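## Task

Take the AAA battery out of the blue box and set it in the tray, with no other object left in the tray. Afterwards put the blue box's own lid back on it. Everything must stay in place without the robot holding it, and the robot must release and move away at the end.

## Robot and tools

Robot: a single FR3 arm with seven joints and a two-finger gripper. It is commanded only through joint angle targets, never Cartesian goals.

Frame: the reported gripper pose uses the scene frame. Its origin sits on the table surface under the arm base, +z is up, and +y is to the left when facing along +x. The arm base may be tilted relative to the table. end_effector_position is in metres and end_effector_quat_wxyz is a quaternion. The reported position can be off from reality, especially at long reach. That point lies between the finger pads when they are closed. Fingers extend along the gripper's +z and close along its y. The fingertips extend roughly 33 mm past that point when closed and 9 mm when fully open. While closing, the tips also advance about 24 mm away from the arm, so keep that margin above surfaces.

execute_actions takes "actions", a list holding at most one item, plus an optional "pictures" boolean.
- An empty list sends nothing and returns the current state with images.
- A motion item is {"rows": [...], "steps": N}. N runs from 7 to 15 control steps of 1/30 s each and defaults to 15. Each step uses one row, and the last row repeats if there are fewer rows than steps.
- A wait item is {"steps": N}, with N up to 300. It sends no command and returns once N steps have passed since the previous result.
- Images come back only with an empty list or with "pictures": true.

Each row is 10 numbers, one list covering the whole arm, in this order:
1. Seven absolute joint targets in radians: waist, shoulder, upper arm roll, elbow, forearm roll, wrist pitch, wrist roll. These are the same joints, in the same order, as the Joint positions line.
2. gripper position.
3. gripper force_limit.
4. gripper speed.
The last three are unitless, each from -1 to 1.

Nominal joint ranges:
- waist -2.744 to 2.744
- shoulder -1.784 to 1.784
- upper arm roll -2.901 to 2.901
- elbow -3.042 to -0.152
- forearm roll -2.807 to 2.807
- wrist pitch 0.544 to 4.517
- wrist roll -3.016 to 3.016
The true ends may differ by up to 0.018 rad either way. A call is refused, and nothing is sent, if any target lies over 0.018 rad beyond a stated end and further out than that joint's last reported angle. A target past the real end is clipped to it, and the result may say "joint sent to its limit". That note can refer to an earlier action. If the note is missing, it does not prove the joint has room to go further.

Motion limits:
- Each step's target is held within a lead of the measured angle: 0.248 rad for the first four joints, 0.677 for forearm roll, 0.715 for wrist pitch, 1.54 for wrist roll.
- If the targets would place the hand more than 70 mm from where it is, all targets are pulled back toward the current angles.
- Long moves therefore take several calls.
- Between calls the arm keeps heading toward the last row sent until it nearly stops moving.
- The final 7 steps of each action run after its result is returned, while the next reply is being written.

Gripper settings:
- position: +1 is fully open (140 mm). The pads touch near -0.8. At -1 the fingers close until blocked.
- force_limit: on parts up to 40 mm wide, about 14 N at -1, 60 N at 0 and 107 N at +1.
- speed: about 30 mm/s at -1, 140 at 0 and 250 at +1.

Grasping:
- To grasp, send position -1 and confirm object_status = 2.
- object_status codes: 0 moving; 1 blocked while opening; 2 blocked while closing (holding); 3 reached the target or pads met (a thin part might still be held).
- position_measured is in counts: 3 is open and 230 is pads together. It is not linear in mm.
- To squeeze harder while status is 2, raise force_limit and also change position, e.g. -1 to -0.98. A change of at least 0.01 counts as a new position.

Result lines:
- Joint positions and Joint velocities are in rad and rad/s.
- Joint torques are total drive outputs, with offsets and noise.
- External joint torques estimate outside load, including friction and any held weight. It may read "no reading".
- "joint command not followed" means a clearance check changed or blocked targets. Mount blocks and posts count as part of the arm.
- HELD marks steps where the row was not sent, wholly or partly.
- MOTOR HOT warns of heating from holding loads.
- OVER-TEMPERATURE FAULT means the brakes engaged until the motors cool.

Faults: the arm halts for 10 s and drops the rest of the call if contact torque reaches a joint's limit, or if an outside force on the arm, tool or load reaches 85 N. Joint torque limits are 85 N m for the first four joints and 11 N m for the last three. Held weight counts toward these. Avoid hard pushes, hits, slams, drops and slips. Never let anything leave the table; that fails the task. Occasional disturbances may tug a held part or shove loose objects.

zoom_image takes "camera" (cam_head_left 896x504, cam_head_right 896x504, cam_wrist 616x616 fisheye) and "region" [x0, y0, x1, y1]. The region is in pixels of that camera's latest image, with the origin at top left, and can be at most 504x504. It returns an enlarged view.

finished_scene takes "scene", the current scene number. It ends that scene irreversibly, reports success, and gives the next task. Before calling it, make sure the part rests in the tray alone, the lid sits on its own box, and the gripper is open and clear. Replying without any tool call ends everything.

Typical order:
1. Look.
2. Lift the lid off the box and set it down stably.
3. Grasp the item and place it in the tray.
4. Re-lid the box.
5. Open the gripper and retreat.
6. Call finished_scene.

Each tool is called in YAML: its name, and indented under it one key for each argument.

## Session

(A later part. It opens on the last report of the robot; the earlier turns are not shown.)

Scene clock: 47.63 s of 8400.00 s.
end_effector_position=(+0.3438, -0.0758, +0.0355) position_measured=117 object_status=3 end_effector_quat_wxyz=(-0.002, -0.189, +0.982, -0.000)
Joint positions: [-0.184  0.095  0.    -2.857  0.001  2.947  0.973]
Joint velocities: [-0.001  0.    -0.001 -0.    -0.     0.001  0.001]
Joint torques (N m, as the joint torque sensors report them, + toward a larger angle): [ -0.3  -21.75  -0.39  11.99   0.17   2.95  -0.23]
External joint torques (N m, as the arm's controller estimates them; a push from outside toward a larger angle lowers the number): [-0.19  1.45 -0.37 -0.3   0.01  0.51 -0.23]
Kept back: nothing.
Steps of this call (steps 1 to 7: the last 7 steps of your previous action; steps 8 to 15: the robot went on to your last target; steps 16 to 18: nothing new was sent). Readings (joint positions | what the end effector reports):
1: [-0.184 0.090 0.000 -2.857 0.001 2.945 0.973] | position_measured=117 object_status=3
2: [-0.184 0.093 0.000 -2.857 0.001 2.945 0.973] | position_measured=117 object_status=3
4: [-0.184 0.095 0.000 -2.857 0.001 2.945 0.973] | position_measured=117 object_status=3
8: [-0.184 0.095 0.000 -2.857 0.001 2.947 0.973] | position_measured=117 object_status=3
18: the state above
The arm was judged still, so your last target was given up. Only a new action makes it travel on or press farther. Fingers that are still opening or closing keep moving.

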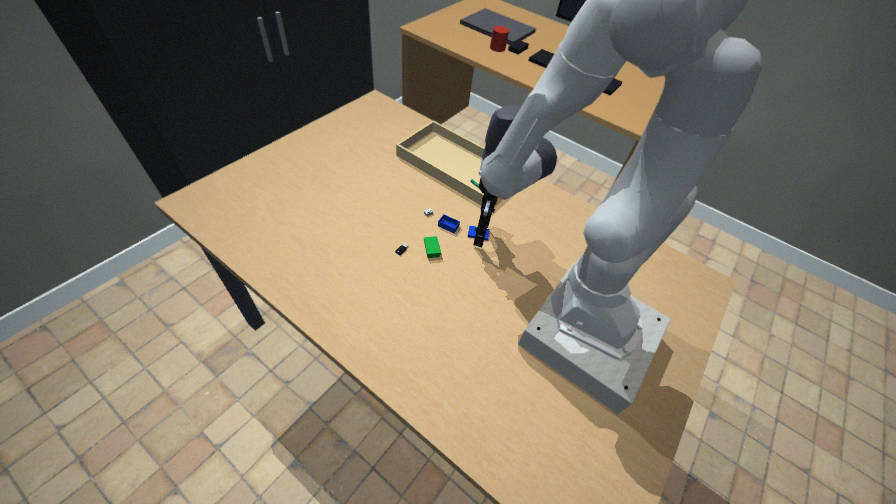

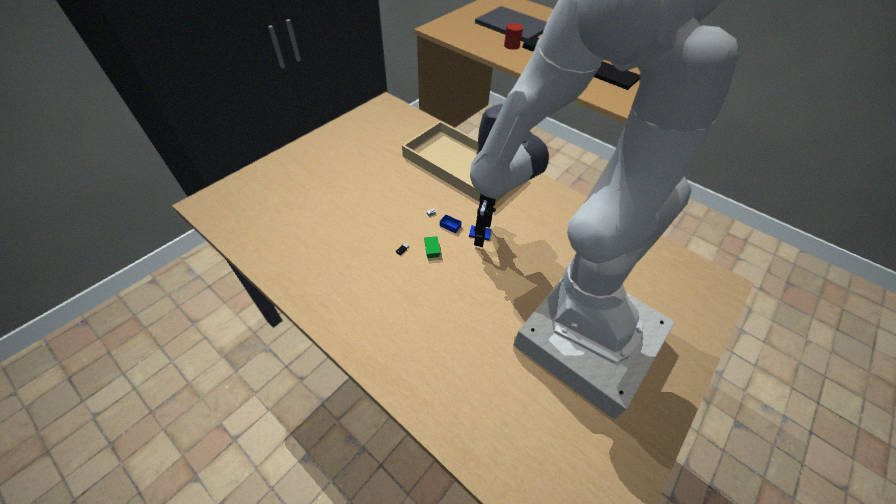

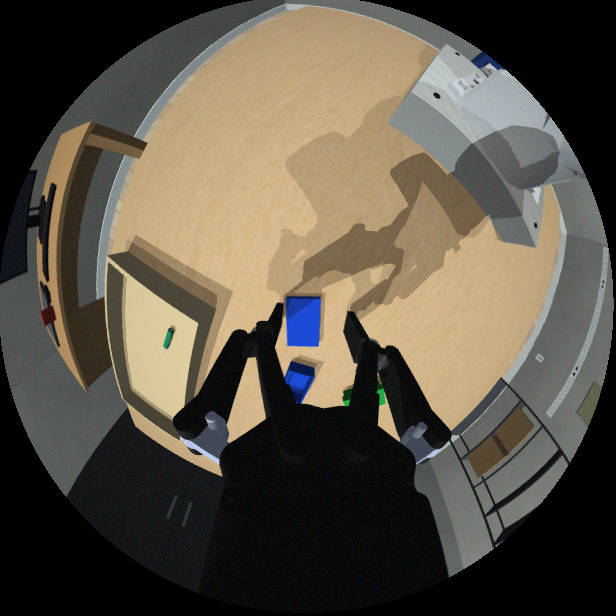

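execute_actions:
  actions:
    - {"rows":[[-0.187,0.1,0,-2.857,0,2.95,0.97,-1,-0.5,-0.5]],"steps":15}

execute_actions:
  actions:
    - {"steps":18}
  pictures: true

Scene clock: 48.07 s of 8400.00 s.
end_effector_position=(+0.3429, -0.0756, +0.0345) position_measured=148 object_status=0 end_effector_quat_wxyz=(-0.003, -0.189, +0.982, +0.000)
Joint positions: [-0.184  0.098  0.    -2.857  0.001  2.948  0.973]
Joint velocities: [-0.002  0.001 -0.     0.001 -0.001  0.001 -0.   ]
Joint torques (N m, as the joint torque sensors report them, + toward a larger angle): [ -0.67 -21.84  -0.32  11.16   0.12   2.82  -0.19]
External joint torques (N m, as the arm's controller estimates them; a push from outside toward a larger angle lowers the number): [-0.56  1.4  -0.31 -1.02 -0.04  0.39 -0.19]
Steps of this call (steps 1 to 5: nothing new was sent; steps 6 to 13: the first 8 steps of this action). Readings (joint positions | what the end effector reports):
6: [-0.184 0.096 0.000 -2.857 0.001 2.948 0.973] | position_measured=117 object_status=0
7: [-0.184 0.097 0.000 -2.857 0.001 2.948 0.973] | position_measured=120 object_status=0
9: [-0.184 0.098 0.000 -2.857 0.001 2.948 0.973] | position_measured=129 object_status=0
13: the state above

Scene clock: 48.67 s of 8400.00 s.
end_effector_position=(+0.3432, -0.0757, +0.0347) position_measured=174 object_status=2 end_effector_quat_wxyz=(-0.002, -0.189, +0.982, -0.000)
Joint positions: [-0.184  0.098  0.    -2.857  0.001  2.948  0.973]
Joint velocities: [-0.001 -0.     0.    -0.001  0.     0.001 -0.001]
Joint torques (N m, as the joint torque sensors report them, + toward a larger angle): [ -1.27 -21.63  -1.49  10.75   0.09   2.83  -0.24]
External joint torques (N m, as the arm's controller estimates them; a push from outside toward a larger angle lowers the number): [-1.17  1.55 -1.48 -1.38 -0.07  0.41 -0.24]
Kept back: nothing.
Steps of this call (steps 1 to 7: the last 7 steps of your previous action; steps 8 to 15: the robot went on to your last target; steps 16 to 18: nothing new was sent). Readings (joint positions | what the end effector reports):
1: [-0.184 0.098 0.000 -2.857 0.001 2.948 0.973] | position_measured=152 object_status=0
2: [-0.184 0.098 0.000 -2.857 0.001 2.948 0.973] | position_measured=157 object_status=0
4: [-0.184 0.098 0.000 -2.857 0.001 2.948 0.973] | position_measured=166 object_status=0
8: [-0.184 0.098 0.000 -2.857 0.001 2.948 0.973] | position_measured=174 object_status=0
18: the state above
The arm was judged still, so your last target was given up. Only a new action makes it travel on or press farther. Fingers that are still opening or closing keep moving.

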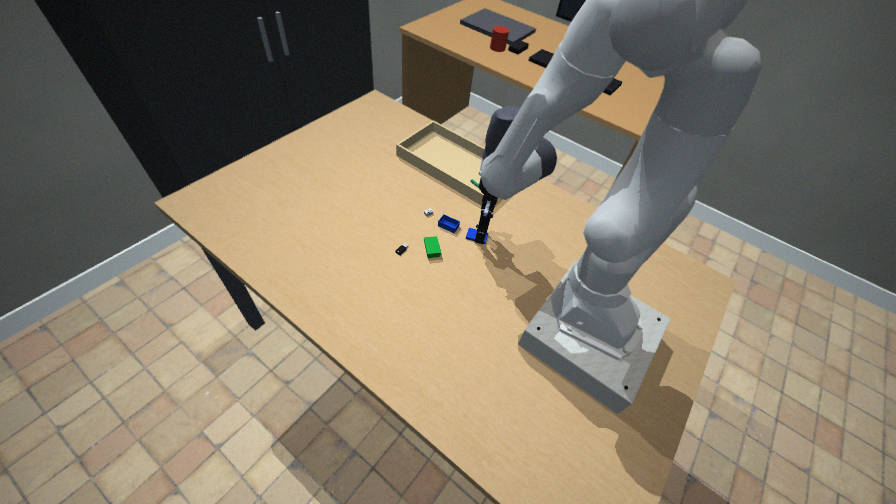

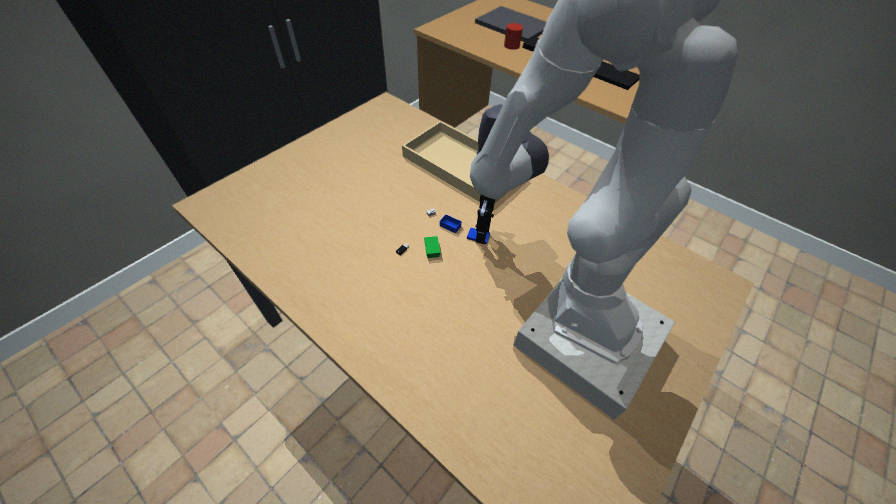

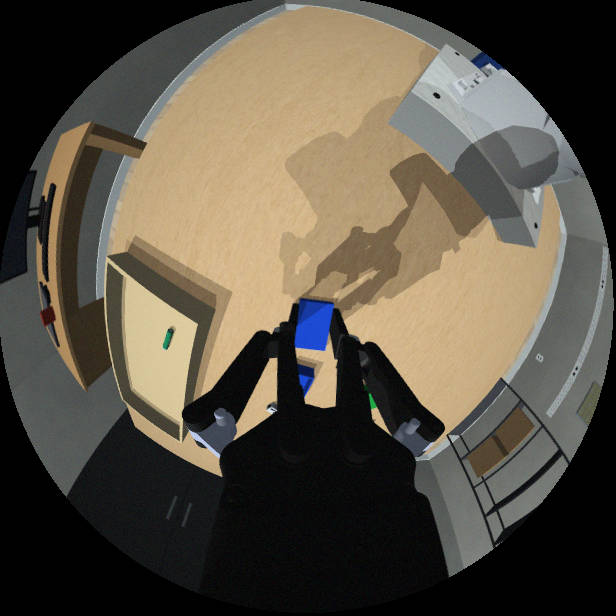

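execute_actions:
  actions:
    - {"rows":[[-0.187,0.08,0,-2.857,0,2.93,0.97,-1,-0.5,0],[-0.187,0.05,0,-2.858,0,2.9,0.97,-1,-0.5,0],[-0.187,0.01,0,-2.858,0,2.86,1.0,-1,-0.5,0],[-0.18,-0.03,0,-2.855,0,2.82,1.1,-1,-0.5,0],[-0.16,-0.05,0,-2.83,0,2.78,1.2,-1,-0.5,0],[-0.14,-0.03,0,-2.78,0,2.75,1.29,-1,-0.5,0],[-0.12,0.0,0,-2.73,0,2.73,1.29,-1,-0.5,0],[-0.1,0.04,0,-2.68,0,2.72,1.29,-1,-0.5,0],[-0.085,0.08,0,-2.63,0,2.71,1.29,-1,-0.5,0],[-0.071,0.11,0,-2.6,0,2.71,1.29,-1,-0.5,0],[-0.071,0.13,0,-2.593,0,2.723,1.29,-1,-0.5,0]],"steps":15}

execute_actions:
  actions:
    - {"steps":35}
  pictures: true

zoom_image:
  camera: "cam_wrist"
  region: [255,260,375,380]

zoom_image:
  camera: "cam_head_left"
  region: [410,180,500,250]

Scene clock: 49.57 s of 8400.00 s.
end_effector_position=(+0.3960, -0.0710, +0.0839) position_measured=174 object_status=2 end_effector_quat_wxyz=(+0.024, -0.154, +0.988, -0.009)
Joint positions: [-0.142 -0.    -0.002 -2.77   0.001  2.818  1.082]
Joint velocities: [ 0.481  0.39   0.01   1.225 -0.    -0.528  0.675]
Joint torques (N m, as the joint torque sensors report them, + toward a larger angle): [  2.24 -16.98   0.17   8.77   0.23   1.12   0.16]
External joint torques (N m, as the arm's controller estimates them; a push from outside toward a larger angle lowers the number): [ 2.15  1.71 -0.75  0.66  0.   -0.28  0.16]
Steps of this call (steps 1 to 19: nothing new was sent; steps 20 to 27: the first 8 steps of this action). Readings (joint positions | what the end effector reports):
20: [-0.184 0.096 0.000 -2.857 0.001 2.946 0.973] | position_measured=174 object_status=2
21: [-0.184 0.087 0.000 -2.858 0.001 2.938 0.973] | position_measured=174 object_status=2
23: [-0.184 0.044 0.000 -2.860 0.001 2.907 0.985] | position_measured=174 object_status=2
27: the state above

Scene clock: 50.73 s of 8400.00 s.
end_effector_position=(+0.4400, -0.0465, +0.0765) position_measured=174 object_status=2 end_effector_quat_wxyz=(+0.002, -0.091, +0.996, -0.001)
Joint positions: [-0.074  0.128  0.001 -2.595  0.001  2.726  1.282]
Joint velocities: [ 0.    -0.    -0.    -0.     0.001 -0.001  0.014]
Joint torques (N m, as the joint torque sensors report them, + toward a larger angle): [  1.94 -28.03  -1.65  16.91   0.26   2.04   0.1 ]
External joint torques (N m, as the arm's controller estimates them; a push from outside toward a larger angle lowers the number): [ 1.99  0.5  -1.73  0.49 -0.07 -0.39  0.1 ]
Kept back: nothing.
Steps of this call (steps 1 to 7: the last 7 steps of your previous action; steps 8 to 35: the robot went on to your last target). Readings (joint positions | what the end effector reports):
1: [-0.126 0.018 -0.002 -2.726 0.001 2.800 1.104] | position_measured=174 object_status=2
2: [-0.110 0.043 -0.002 -2.684 0.001 2.786 1.123] | position_measured=174 object_status=2
4: [-0.087 0.088 0.001 -2.628 0.001 2.769 1.155] | position_measured=174 object_status=2
8: [-0.074 0.123 0.002 -2.601 0.001 2.745 1.202] | position_measured=174 object_status=2
35: the state above

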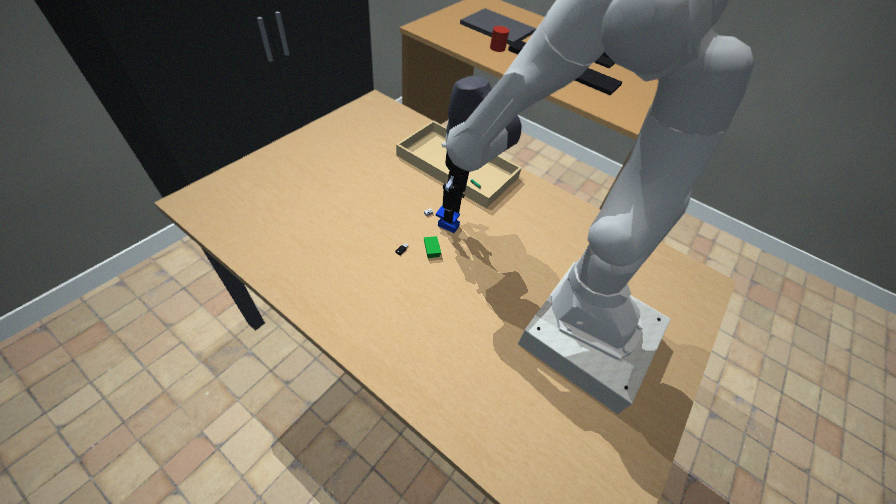

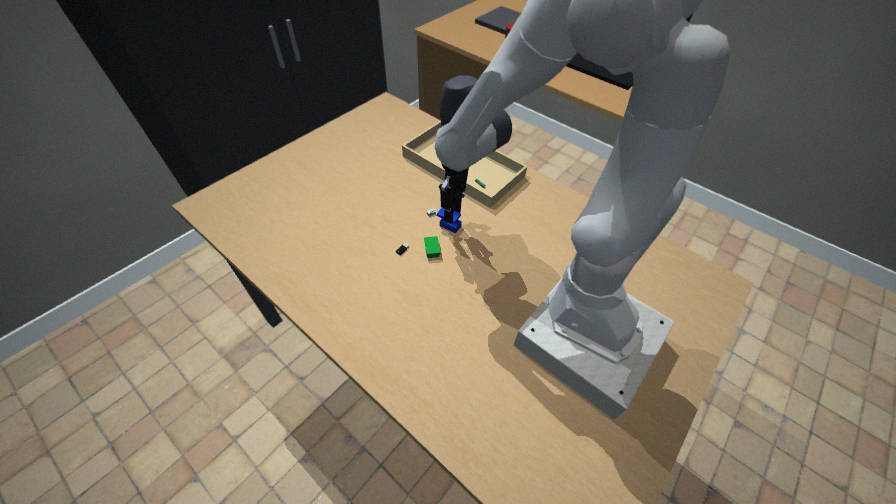

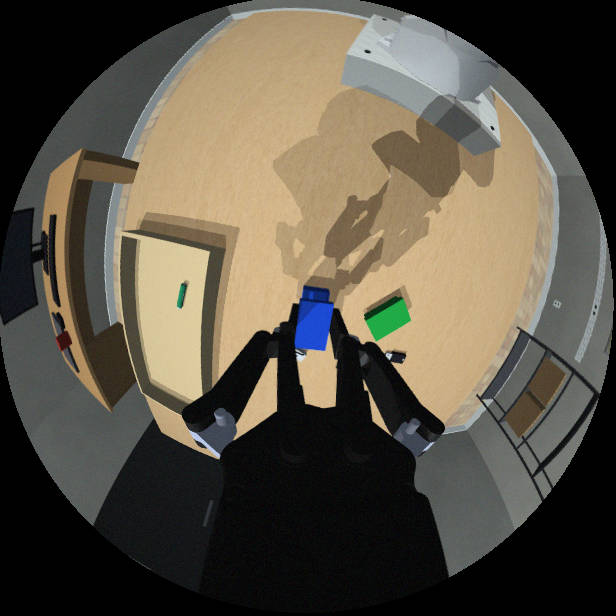

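Region (255, 260, 375, 380) of cam_wrist's 616x616 image, scaled by 4.200, with more detail than that image has.

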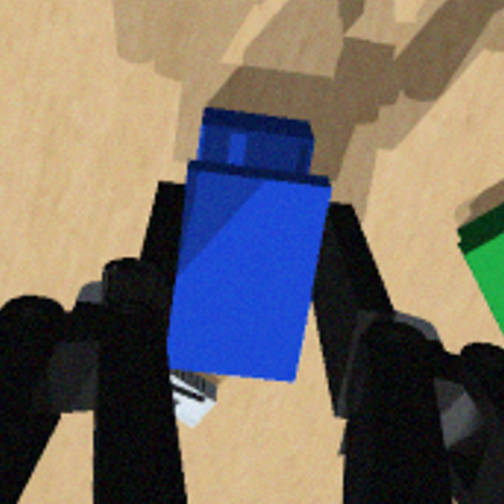

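Region (410, 180, 500, 250) of cam_head_left's 896x504 image, scaled by 5.600, with more detail than that image has.

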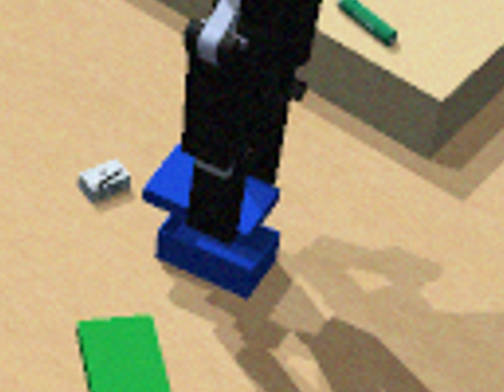

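execute_actions:
  actions:
    - {"rows":[[-0.071,0.12,0,-2.61,0,2.75,1.29,-1,-0.5,0],[-0.071,0.115,0,-2.622,0,2.77,1.29,-1,-0.5,0],[-0.071,0.125,0,-2.625,0,2.78,1.29,-1,-0.5,0],[-0.071,0.14,0,-2.625,0,2.785,1.29,-1,-0.5,0],[-0.071,0.155,0,-2.625,0,2.785,1.29,-1,-0.5,0]],"steps":15}

execute_actions:
  actions:
    - {"steps":20}
  pictures: true

zoom_image:
  camera: "cam_wrist"
  region: [255,260,375,380]

zoom_image:
  camera: "cam_head_left"
  region: [410,180,500,250]

Scene clock: 51.73 s of 8400.00 s.
end_effector_position=(+0.4287, -0.0453, +0.0626) position_measured=174 object_status=2 end_effector_quat_wxyz=(-0.001, -0.089, +0.996, -0.001)
Joint positions: [-0.074  0.149  0.001 -2.622  0.001  2.767  1.287]
Joint velocities: [ 0.001  0.11  -0.    -0.046  0.001  0.075  0.002]
Joint torques (N m, as the joint torque sensors report them, + toward a larger angle): [  1.25 -30.02  -1.41  14.68   0.22   3.04   0.1 ]
External joint torques (N m, as the arm's controller estimates them; a push from outside toward a larger angle lowers the number): [ 1.28  1.12 -1.53 -2.8  -0.08  0.26  0.1 ]
Steps of this call (steps 1 to 15: the robot went on to your last target; steps 16 to 22: nothing new was sent; steps 23 to 30: the first 8 steps of this action). Readings (joint positions | what the end effector reports):
23: [-0.074 0.127 0.001 -2.597 0.001 2.729 1.286] | position_measured=174 object_status=2
24: [-0.074 0.124 0.001 -2.603 0.001 2.735 1.286] | position_measured=174 object_status=2
26: [-0.074 0.124 0.001 -2.613 0.001 2.750 1.286] | position_measured=174 object_status=2
30: the state above

Scene clock: 52.40 s of 8400.00 s.
end_effector_position=(+0.4306, -0.0455, +0.0613) position_measured=174 object_status=2 end_effector_quat_wxyz=(+0.003, -0.089, +0.996, -0.002)
Joint positions: [-0.074  0.154  0.001 -2.624  0.001  2.782  1.287]
Joint velocities: [ 0.001 -0.     0.001  0.001  0.     0.002 -0.   ]
Joint torques (N m, as the joint torque sensors report them, + toward a larger angle): [  2.41 -27.11  -0.54  13.87   0.23   2.88   0.09]
External joint torques (N m, as the arm's controller estimates them; a push from outside toward a larger angle lowers the number): [ 2.46  1.29 -0.63 -1.62 -0.06  0.45  0.09]
Kept back: nothing.
Steps of this call (steps 1 to 7: the last 7 steps of your previous action; steps 8 to 20: the robot went on to your last target). Readings (joint positions | what the end effector reports):
1: [-0.074 0.152 0.001 -2.623 0.001 2.770 1.287] | position_measured=174 object_status=2
2: [-0.074 0.153 0.001 -2.624 0.001 2.772 1.287] | position_measured=174 object_status=2
4: [-0.074 0.154 0.001 -2.624 0.001 2.775 1.287] | position_measured=174 object_status=2
8: [-0.074 0.154 0.001 -2.624 0.001 2.779 1.287] | position_measured=174 object_status=2
20: the state above

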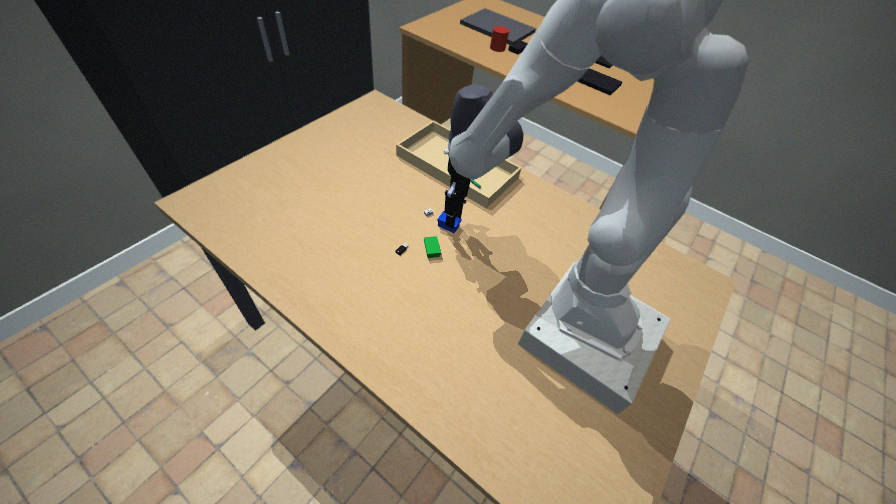

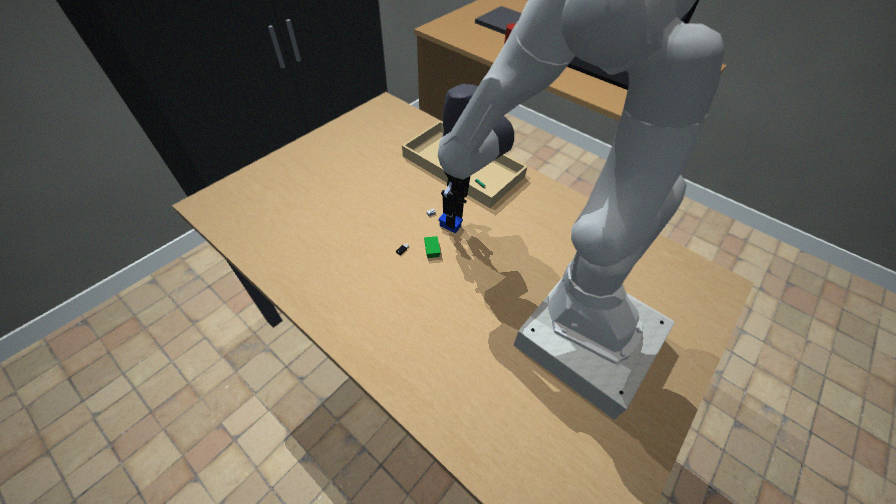

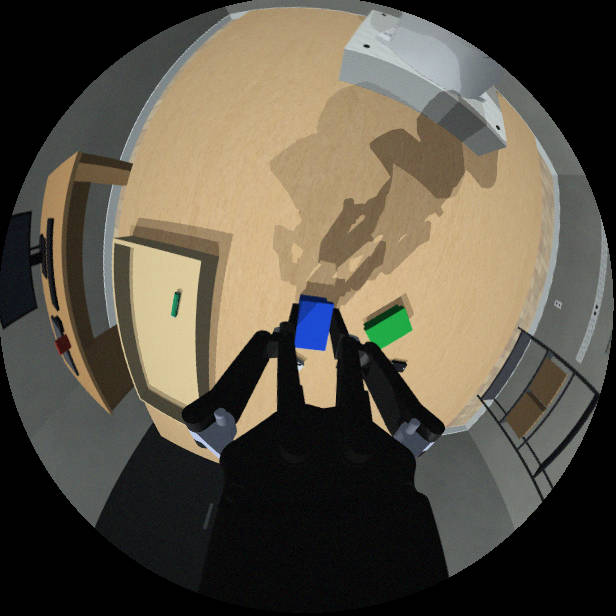

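Region (255, 260, 375, 380) of cam_wrist's 616x616 image, scaled by 4.200, with more detail than that image has.

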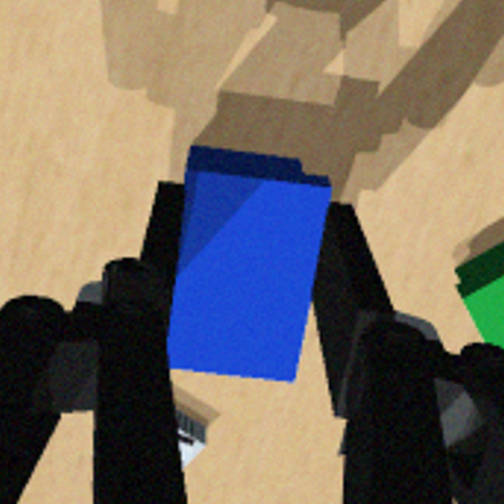

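Region (410, 180, 500, 250) of cam_head_left's 896x504 image, scaled by 5.600, with more detail than that image has.

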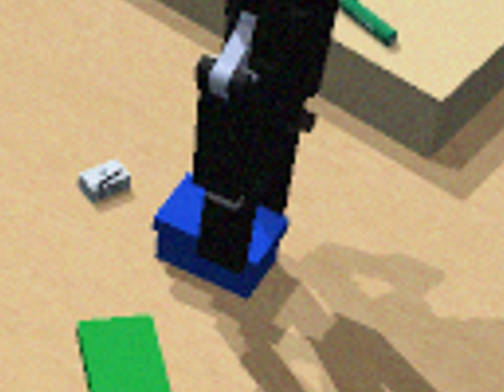

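execute_actions:
  actions:
    - {"rows":[[-0.071,0.158,0,-2.622,0,2.785,1.29,-1,-0.5,0],[-0.071,0.162,0,-2.621,0,2.79,1.29,-1,-0.5,0],[-0.071,0.166,0,-2.62,0,2.794,1.29,-1,-0.5,0],[-0.071,0.17,0,-2.62,0,2.798,1.29,-1,-0.5,0],[-0.071,0.174,0,-2.62,0,2.8,1.29,-1,-0.5,0],[-0.071,0.178,0,-2.62,0,2.803,1.29,-1,-0.5,0],[-0.071,0.182,0,-2.62,0,2.806,1.29,-1,-0.5,0],[-0.071,0.186,0,-2.62,0,2.808,1.29,-1,-0.5,0]],"steps":15}

execute_actions:
  actions:
    - {"steps":18}
  pictures: true

zoom_image:
  camera: "cam_head_left"
  region: [420,195,480,245]

zoom_image:
  camera: "cam_wrist"
  region: [255,260,375,380]

Scene clock: 53.47 s of 8400.00 s.
end_effector_position=(+0.4316, -0.0456, +0.0562) position_measured=174 object_status=2 end_effector_quat_wxyz=(+0.003, -0.089, +0.996, -0.002)
Joint positions: [-0.074  0.171  0.001 -2.62   0.001  2.796  1.287]
Joint velocities: [-0.001  0.057 -0.     0.041 -0.001  0.083  0.   ]
Joint torques (N m, as the joint torque sensors report them, + toward a larger angle): [  1.5  -21.64  -0.49  12.22   0.29   2.21   0.06]
External joint torques (N m, as the arm's controller estimates them; a push from outside toward a larger angle lowers the number): [ 1.6   6.91 -0.53 -2.15  0.    0.03  0.05]
Steps of this call (steps 1 to 15: the robot went on to your last target; steps 16 to 24: nothing new was sent; steps 25 to 32: the first 8 steps of this action). Readings (joint positions | what the end effector reports):
25: [-0.074 0.154 0.001 -2.624 0.001 2.782 1.287] | position_measured=174 object_status=2
26: [-0.074 0.155 0.001 -2.624 0.001 2.783 1.287] | position_measured=174 object_status=2
28: [-0.074 0.160 0.001 -2.622 0.001 2.787 1.287] | position_measured=174 object_status=2
32: the state above

Scene clock: 54.07 s of 8400.00 s.
end_effector_position=(+0.4351, -0.0461, +0.0560) position_measured=174 object_status=2 end_effector_quat_wxyz=(+0.008, -0.089, +0.996, -0.003)
Joint positions: [-0.074  0.176  0.001 -2.618  0.001  2.808  1.287]
Joint velocities: [ 0.001 -0.002 -0.002 -0.    -0.001  0.003  0.   ]
Joint torques (N m, as the joint torque sensors report them, + toward a larger angle): [  2.6  -22.31  -0.51  12.46   0.25   2.58   0.11]
External joint torques (N m, as the arm's controller estimates them; a push from outside toward a larger angle lowers the number): [ 2.7   6.6  -0.58 -2.8  -0.03  0.11  0.11]
Kept back: nothing.
Steps of this call (steps 1 to 7: the last 7 steps of your previous action; steps 8 to 18: the robot went on to your last target). Readings (joint positions | what the end effector reports):
1: [-0.074 0.173 0.001 -2.619 0.001 2.798 1.287] | position_measured=174 object_status=2
2: [-0.074 0.173 0.001 -2.618 0.001 2.800 1.287] | position_measured=174 object_status=2
4: [-0.074 0.174 0.001 -2.618 0.001 2.803 1.287] | position_measured=174 object_status=2
8: [-0.074 0.175 0.001 -2.618 0.001 2.806 1.287] | position_measured=174 object_status=2
18: the state above

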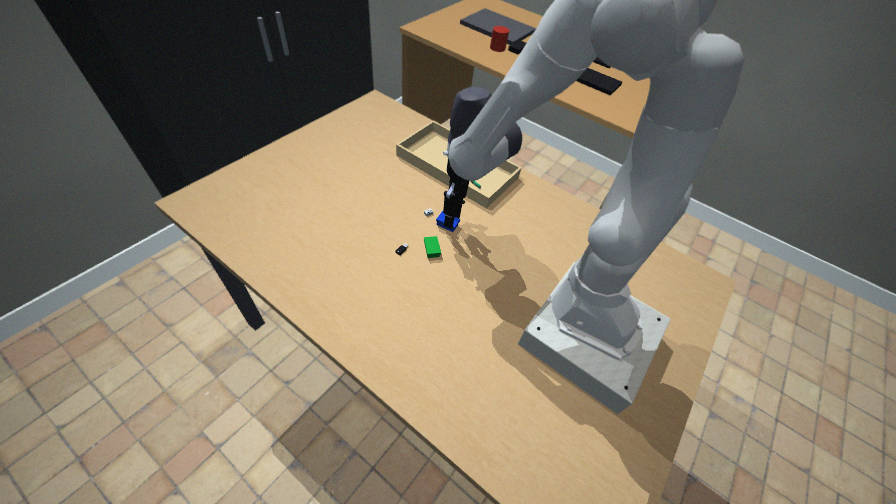

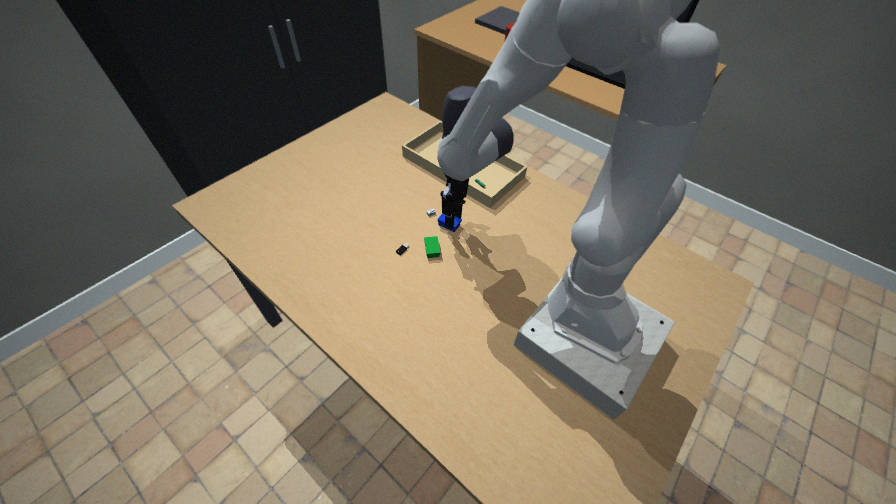

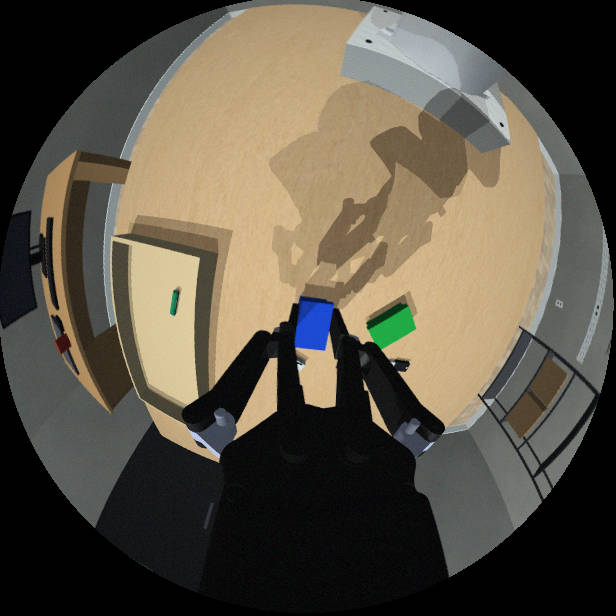

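Region (420, 195, 480, 245) of cam_head_left's 896x504 image, scaled by 8.400, with more detail than that image has.

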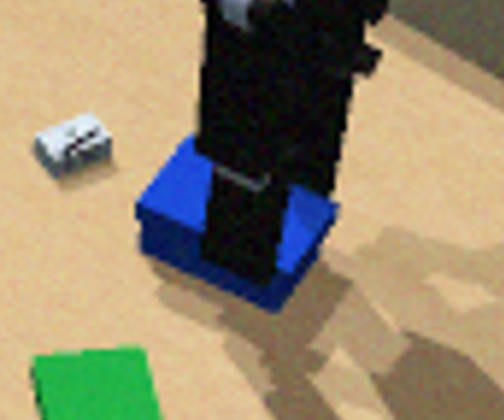

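Region (255, 260, 375, 380) of cam_wrist's 616x616 image, scaled by 4.200, with more detail than that image has.

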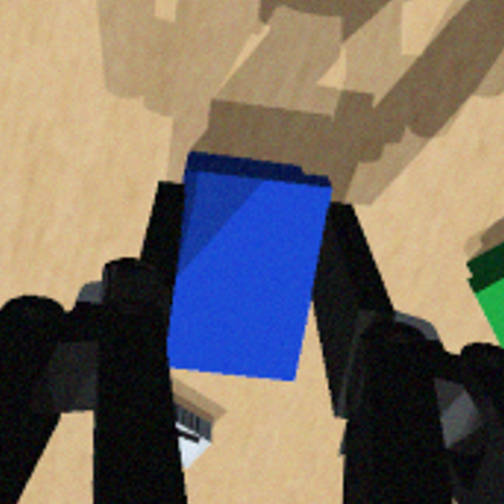

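execute_actions:
  actions:
    - {"rows":[[-0.073,0.165,0,-2.622,0,2.795,1.29,-1,-0.5,0],[-0.076,0.155,0,-2.628,0,2.785,1.29,-1,-0.5,0],[-0.078,0.15,0,-2.635,0,2.785,1.29,-1,-0.5,0]],"steps":15}

execute_actions:
  actions:
    - {"steps":22}
  pictures: true

zoom_image:
  camera: "cam_wrist"
  region: [275,280,345,330]

zoom_image:
  camera: "cam_head_left"
  region: [420,195,480,245]

Scene clock: 57.43 s of 8400.00 s.
end_effector_position=(+0.4293, -0.0462, +0.0605) position_measured=174 object_status=2 end_effector_quat_wxyz=(+0.005, -0.088, +0.996, -0.002)
Joint positions: [-0.075  0.152  0.001 -2.632  0.001  2.793  1.287]
Joint velocities: [-0.002 -0.013  0.    -0.017 -0.    -0.03  -0.   ]
Joint torques (N m, as the joint torque sensors report them, + toward a larger angle): [ -0.89 -28.9   -0.1   14.19   0.23   2.09   0.05]
External joint torques (N m, as the arm's controller estimates them; a push from outside toward a larger angle lowers the number): [-0.9  -0.97 -0.26 -1.16 -0.05 -0.35  0.05]
Steps of this call (steps 1 to 15: the robot went on to your last target; steps 16 to 90: nothing new was sent; then 0.10 s passed at rest; steps 91 to 98: the first 8 steps of this action). Readings (joint positions | what the end effector reports):
91: [-0.074 0.174 0.001 -2.618 0.001 2.806 1.287] | position_measured=174 object_status=2
92: [-0.074 0.170 0.001 -2.620 0.001 2.804 1.287] | position_measured=174 object_status=2
94: [-0.074 0.159 0.001 -2.627 0.001 2.798 1.287] | position_measured=174 object_status=2
98: the state above

Scene clock: 58.17 s of 8400.00 s.
end_effector_position=(+0.4271, -0.0460, +0.0600) position_measured=174 object_status=2 end_effector_quat_wxyz=(+0.002, -0.088, +0.996, -0.002)
Joint positions: [-0.075  0.152  0.001 -2.633  0.001  2.788  1.287]
Joint velocities: [-0.002  0.     0.001  0.    -0.001 -0.     0.001]
Joint torques (N m, as the joint torque sensors report them, + toward a larger angle): [ -0.97 -28.24  -0.12  12.91   0.16   2.2    0.1 ]
External joint torques (N m, as the arm's controller estimates them; a push from outside toward a larger angle lowers the number): [-0.86 -0.07 -0.16 -2.45 -0.13 -0.24  0.1 ]
Kept back: nothing.
Steps of this call (steps 1 to 7: the last 7 steps of your previous action; steps 8 to 15: the robot went on to your last target; steps 16 to 22: nothing new was sent). Readings (joint positions | what the end effector reports):
1: [-0.075 0.152 0.001 -2.632 0.001 2.792 1.287] | position_measured=174 object_status=2
2: [-0.075 0.152 0.001 -2.633 0.001 2.791 1.287] | position_measured=174 object_status=2
4: [-0.075 0.152 0.001 -2.633 0.001 2.790 1.287] | position_measured=174 object_status=2
8: [-0.075 0.152 0.001 -2.633 0.001 2.788 1.287] | position_measured=174 object_status=2
22: the state above
The arm was judged still, so your last target was given up. Only a new action makes it travel on or press farther. Fingers that are still opening or closing keep moving.

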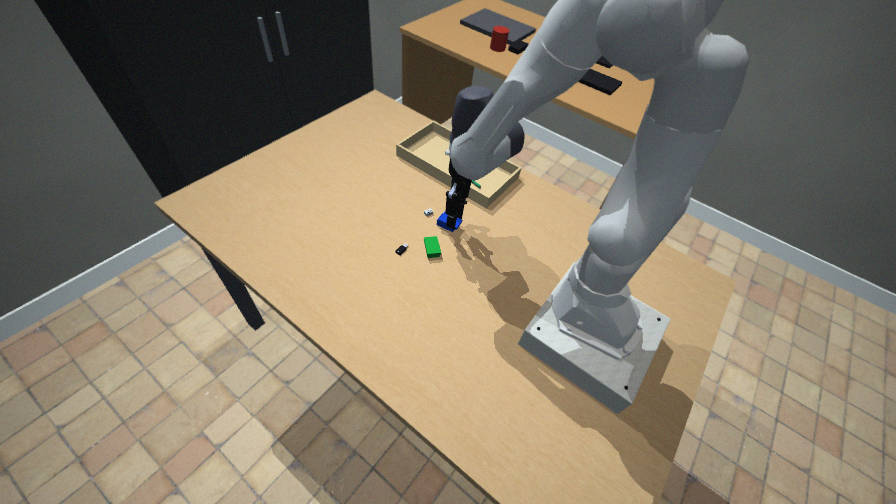

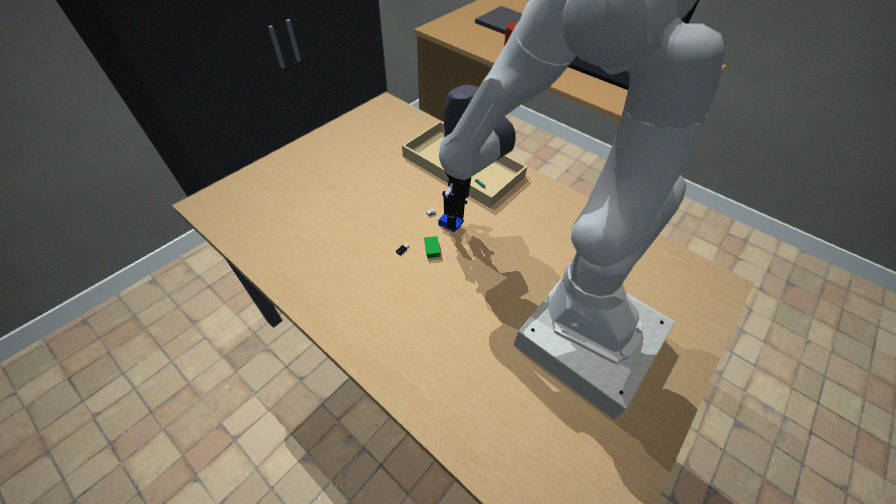

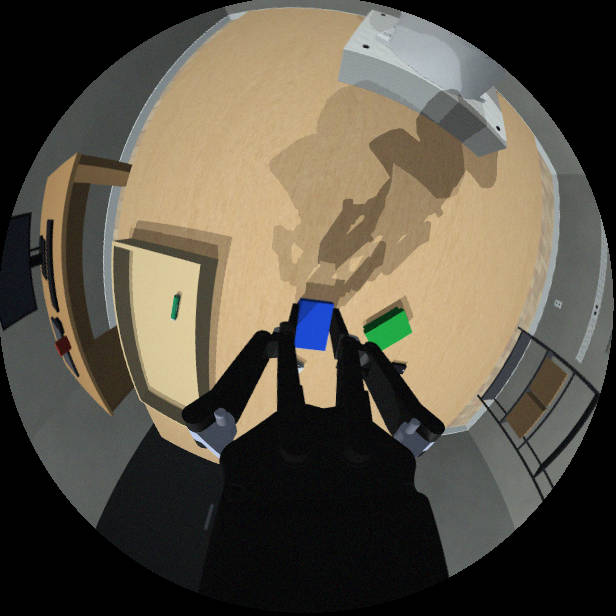

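Region (275, 280, 345, 330) of cam_wrist's 616x616 image, scaled by 7.200, with more detail than that image has; it fills the top 360 rows of this view, and the rest is white.

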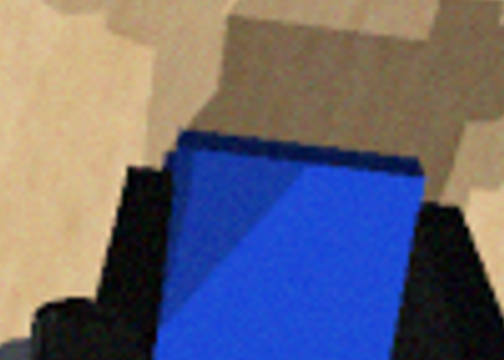

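Region (420, 195, 480, 245) of cam_head_left's 896x504 image, scaled by 8.400, with more detail than that image has.

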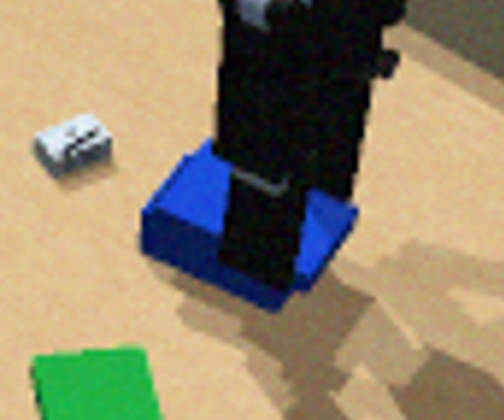

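execute_actions:
  actions:
    - {"rows":[[-0.082,0.152,0,-2.626,0,2.785,1.29,-1,-0.5,0],[-0.082,0.152,0,-2.626,0,2.785,1.29,-1,-0.5,0],[-0.082,0.152,0,-2.626,0,2.785,1.29,-1,-0.5,0],[-0.082,0.156,0,-2.626,0,2.787,1.29,-1,-0.5,0],[-0.082,0.16,0,-2.626,0,2.79,1.29,-1,-0.5,0],[-0.082,0.164,0,-2.626,0,2.792,1.29,-1,-0.5,0],[-0.082,0.168,0,-2.626,0,2.795,1.29,-1,-0.5,0],[-0.082,0.172,0,-2.626,0,2.798,1.29,-1,-0.5,0],[-0.082,0.176,0,-2.626,0,2.802,1.29,-1,-0.5,0],[-0.082,0.18,0,-2.626,0,2.806,1.29,-1,-0.5,0]],"steps":15}

execute_actions:
  actions:
    - {"steps":15}
  pictures: true

zoom_image:
  camera: "cam_head_left"
  region: [420,195,480,245]

Scene clock: 58.93 s of 8400.00 s.
end_effector_position=(+0.4281, -0.0478, +0.0578) position_measured=174 object_status=2 end_effector_quat_wxyz=(+0.001, -0.086, +0.996, -0.001)
Joint positions: [-0.079  0.161  0.001 -2.627  0.001  2.79   1.287]
Joint velocities: [-0.     0.11   0.001  0.     0.     0.035  0.001]
Joint torques (N m, as the joint torque sensors report them, + toward a larger angle): [  0.12 -26.88  -0.94  14.5    0.25   2.75   0.07]
External joint torques (N m, as the arm's controller estimates them; a push from outside toward a larger angle lowers the number): [ 0.06  1.58 -1.15 -0.44 -0.02  0.37  0.07]
Steps of this call (steps 1 to 15: nothing new was sent; steps 16 to 23: the first 8 steps of this action). Readings (joint positions | what the end effector reports):
16: [-0.076 0.152 0.001 -2.633 0.001 2.787 1.287] | position_measured=174 object_status=2
17: [-0.077 0.152 0.001 -2.631 0.001 2.787 1.287] | position_measured=174 object_status=2
19: [-0.078 0.152 0.001 -2.629 0.001 2.787 1.287] | position_measured=174 object_status=2
23: the state above

Scene clock: 59.43 s of 8400.00 s.
end_effector_position=(+0.4315, -0.0484, +0.0560) position_measured=174 object_status=2 end_effector_quat_wxyz=(+0.006, -0.085, +0.996, -0.002)
Joint positions: [-0.08   0.171  0.001 -2.624  0.001  2.805  1.287]
Joint velocities: [-0.001  0.002 -0.     0.     0.     0.004  0.001]
Joint torques (N m, as the joint torque sensors report them, + toward a larger angle): [  0.19 -22.45  -0.98  12.82   0.28   2.63   0.07]
External joint torques (N m, as the arm's controller estimates them; a push from outside toward a larger angle lowers the number): [ 0.26  6.14 -1.09 -2.32  0.    0.19  0.07]
Kept back: nothing.
Steps of this call (steps 1 to 7: the last 7 steps of your previous action; steps 8 to 15: the robot went on to your last target). Readings (joint positions | what the end effector reports):
1: [-0.079 0.165 0.001 -2.627 0.001 2.792 1.287] | position_measured=174 object_status=2
2: [-0.079 0.167 0.001 -2.626 0.001 2.794 1.287] | position_measured=174 object_status=2
4: [-0.080 0.169 0.001 -2.625 0.001 2.798 1.287] | position_measured=174 object_status=2
8: [-0.080 0.170 0.001 -2.624 0.001 2.803 1.287] | position_measured=174 object_status=2
15: the state above

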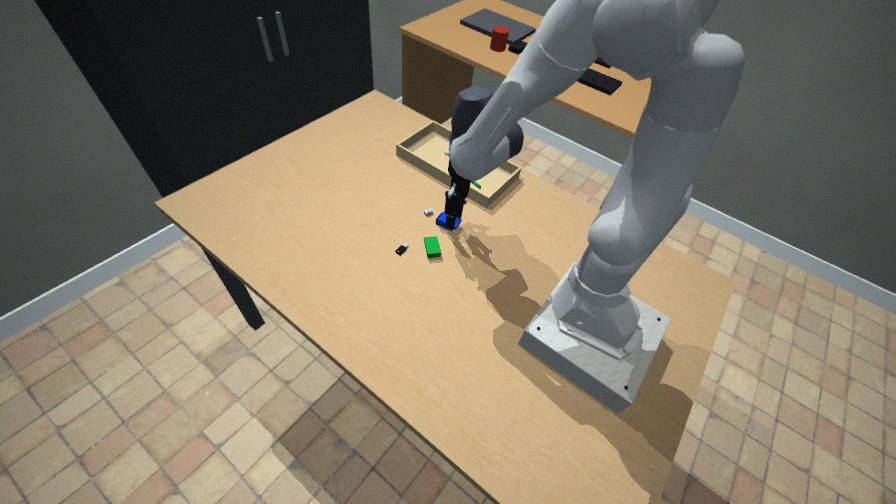

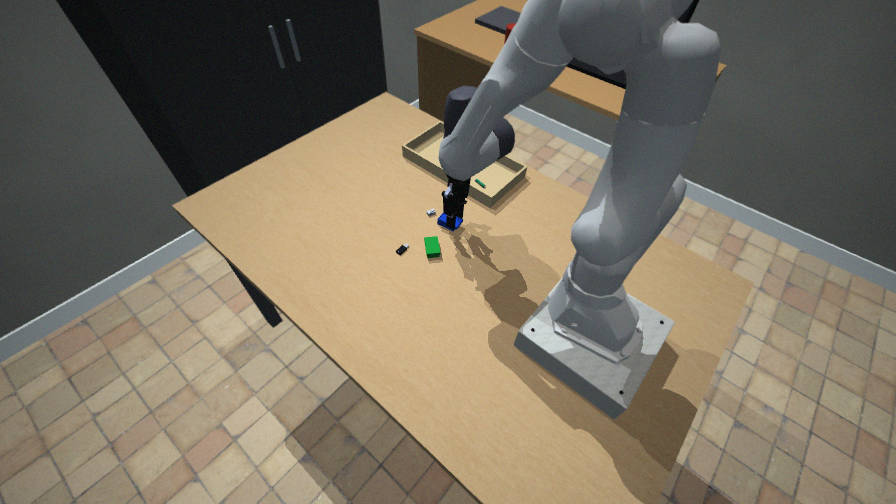

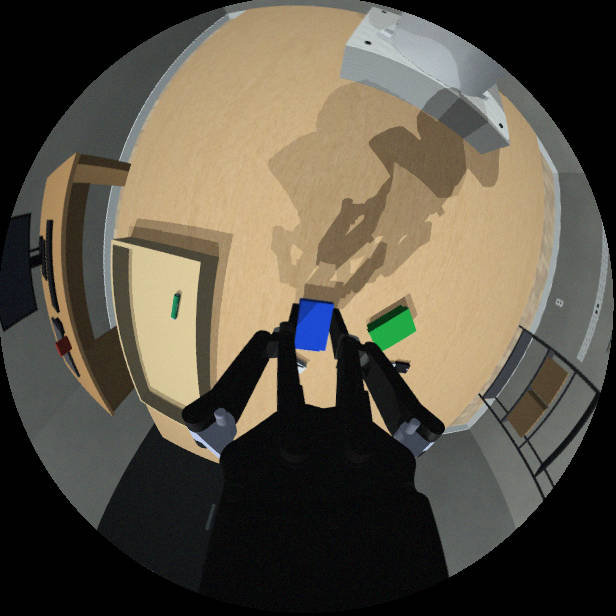

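Region (420, 195, 480, 245) of cam_head_left's 896x504 image, scaled by 8.400, with more detail than that image has.

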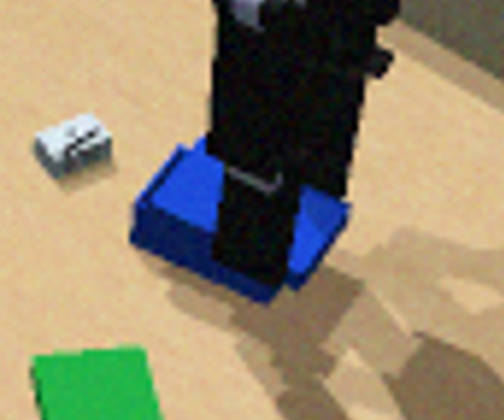

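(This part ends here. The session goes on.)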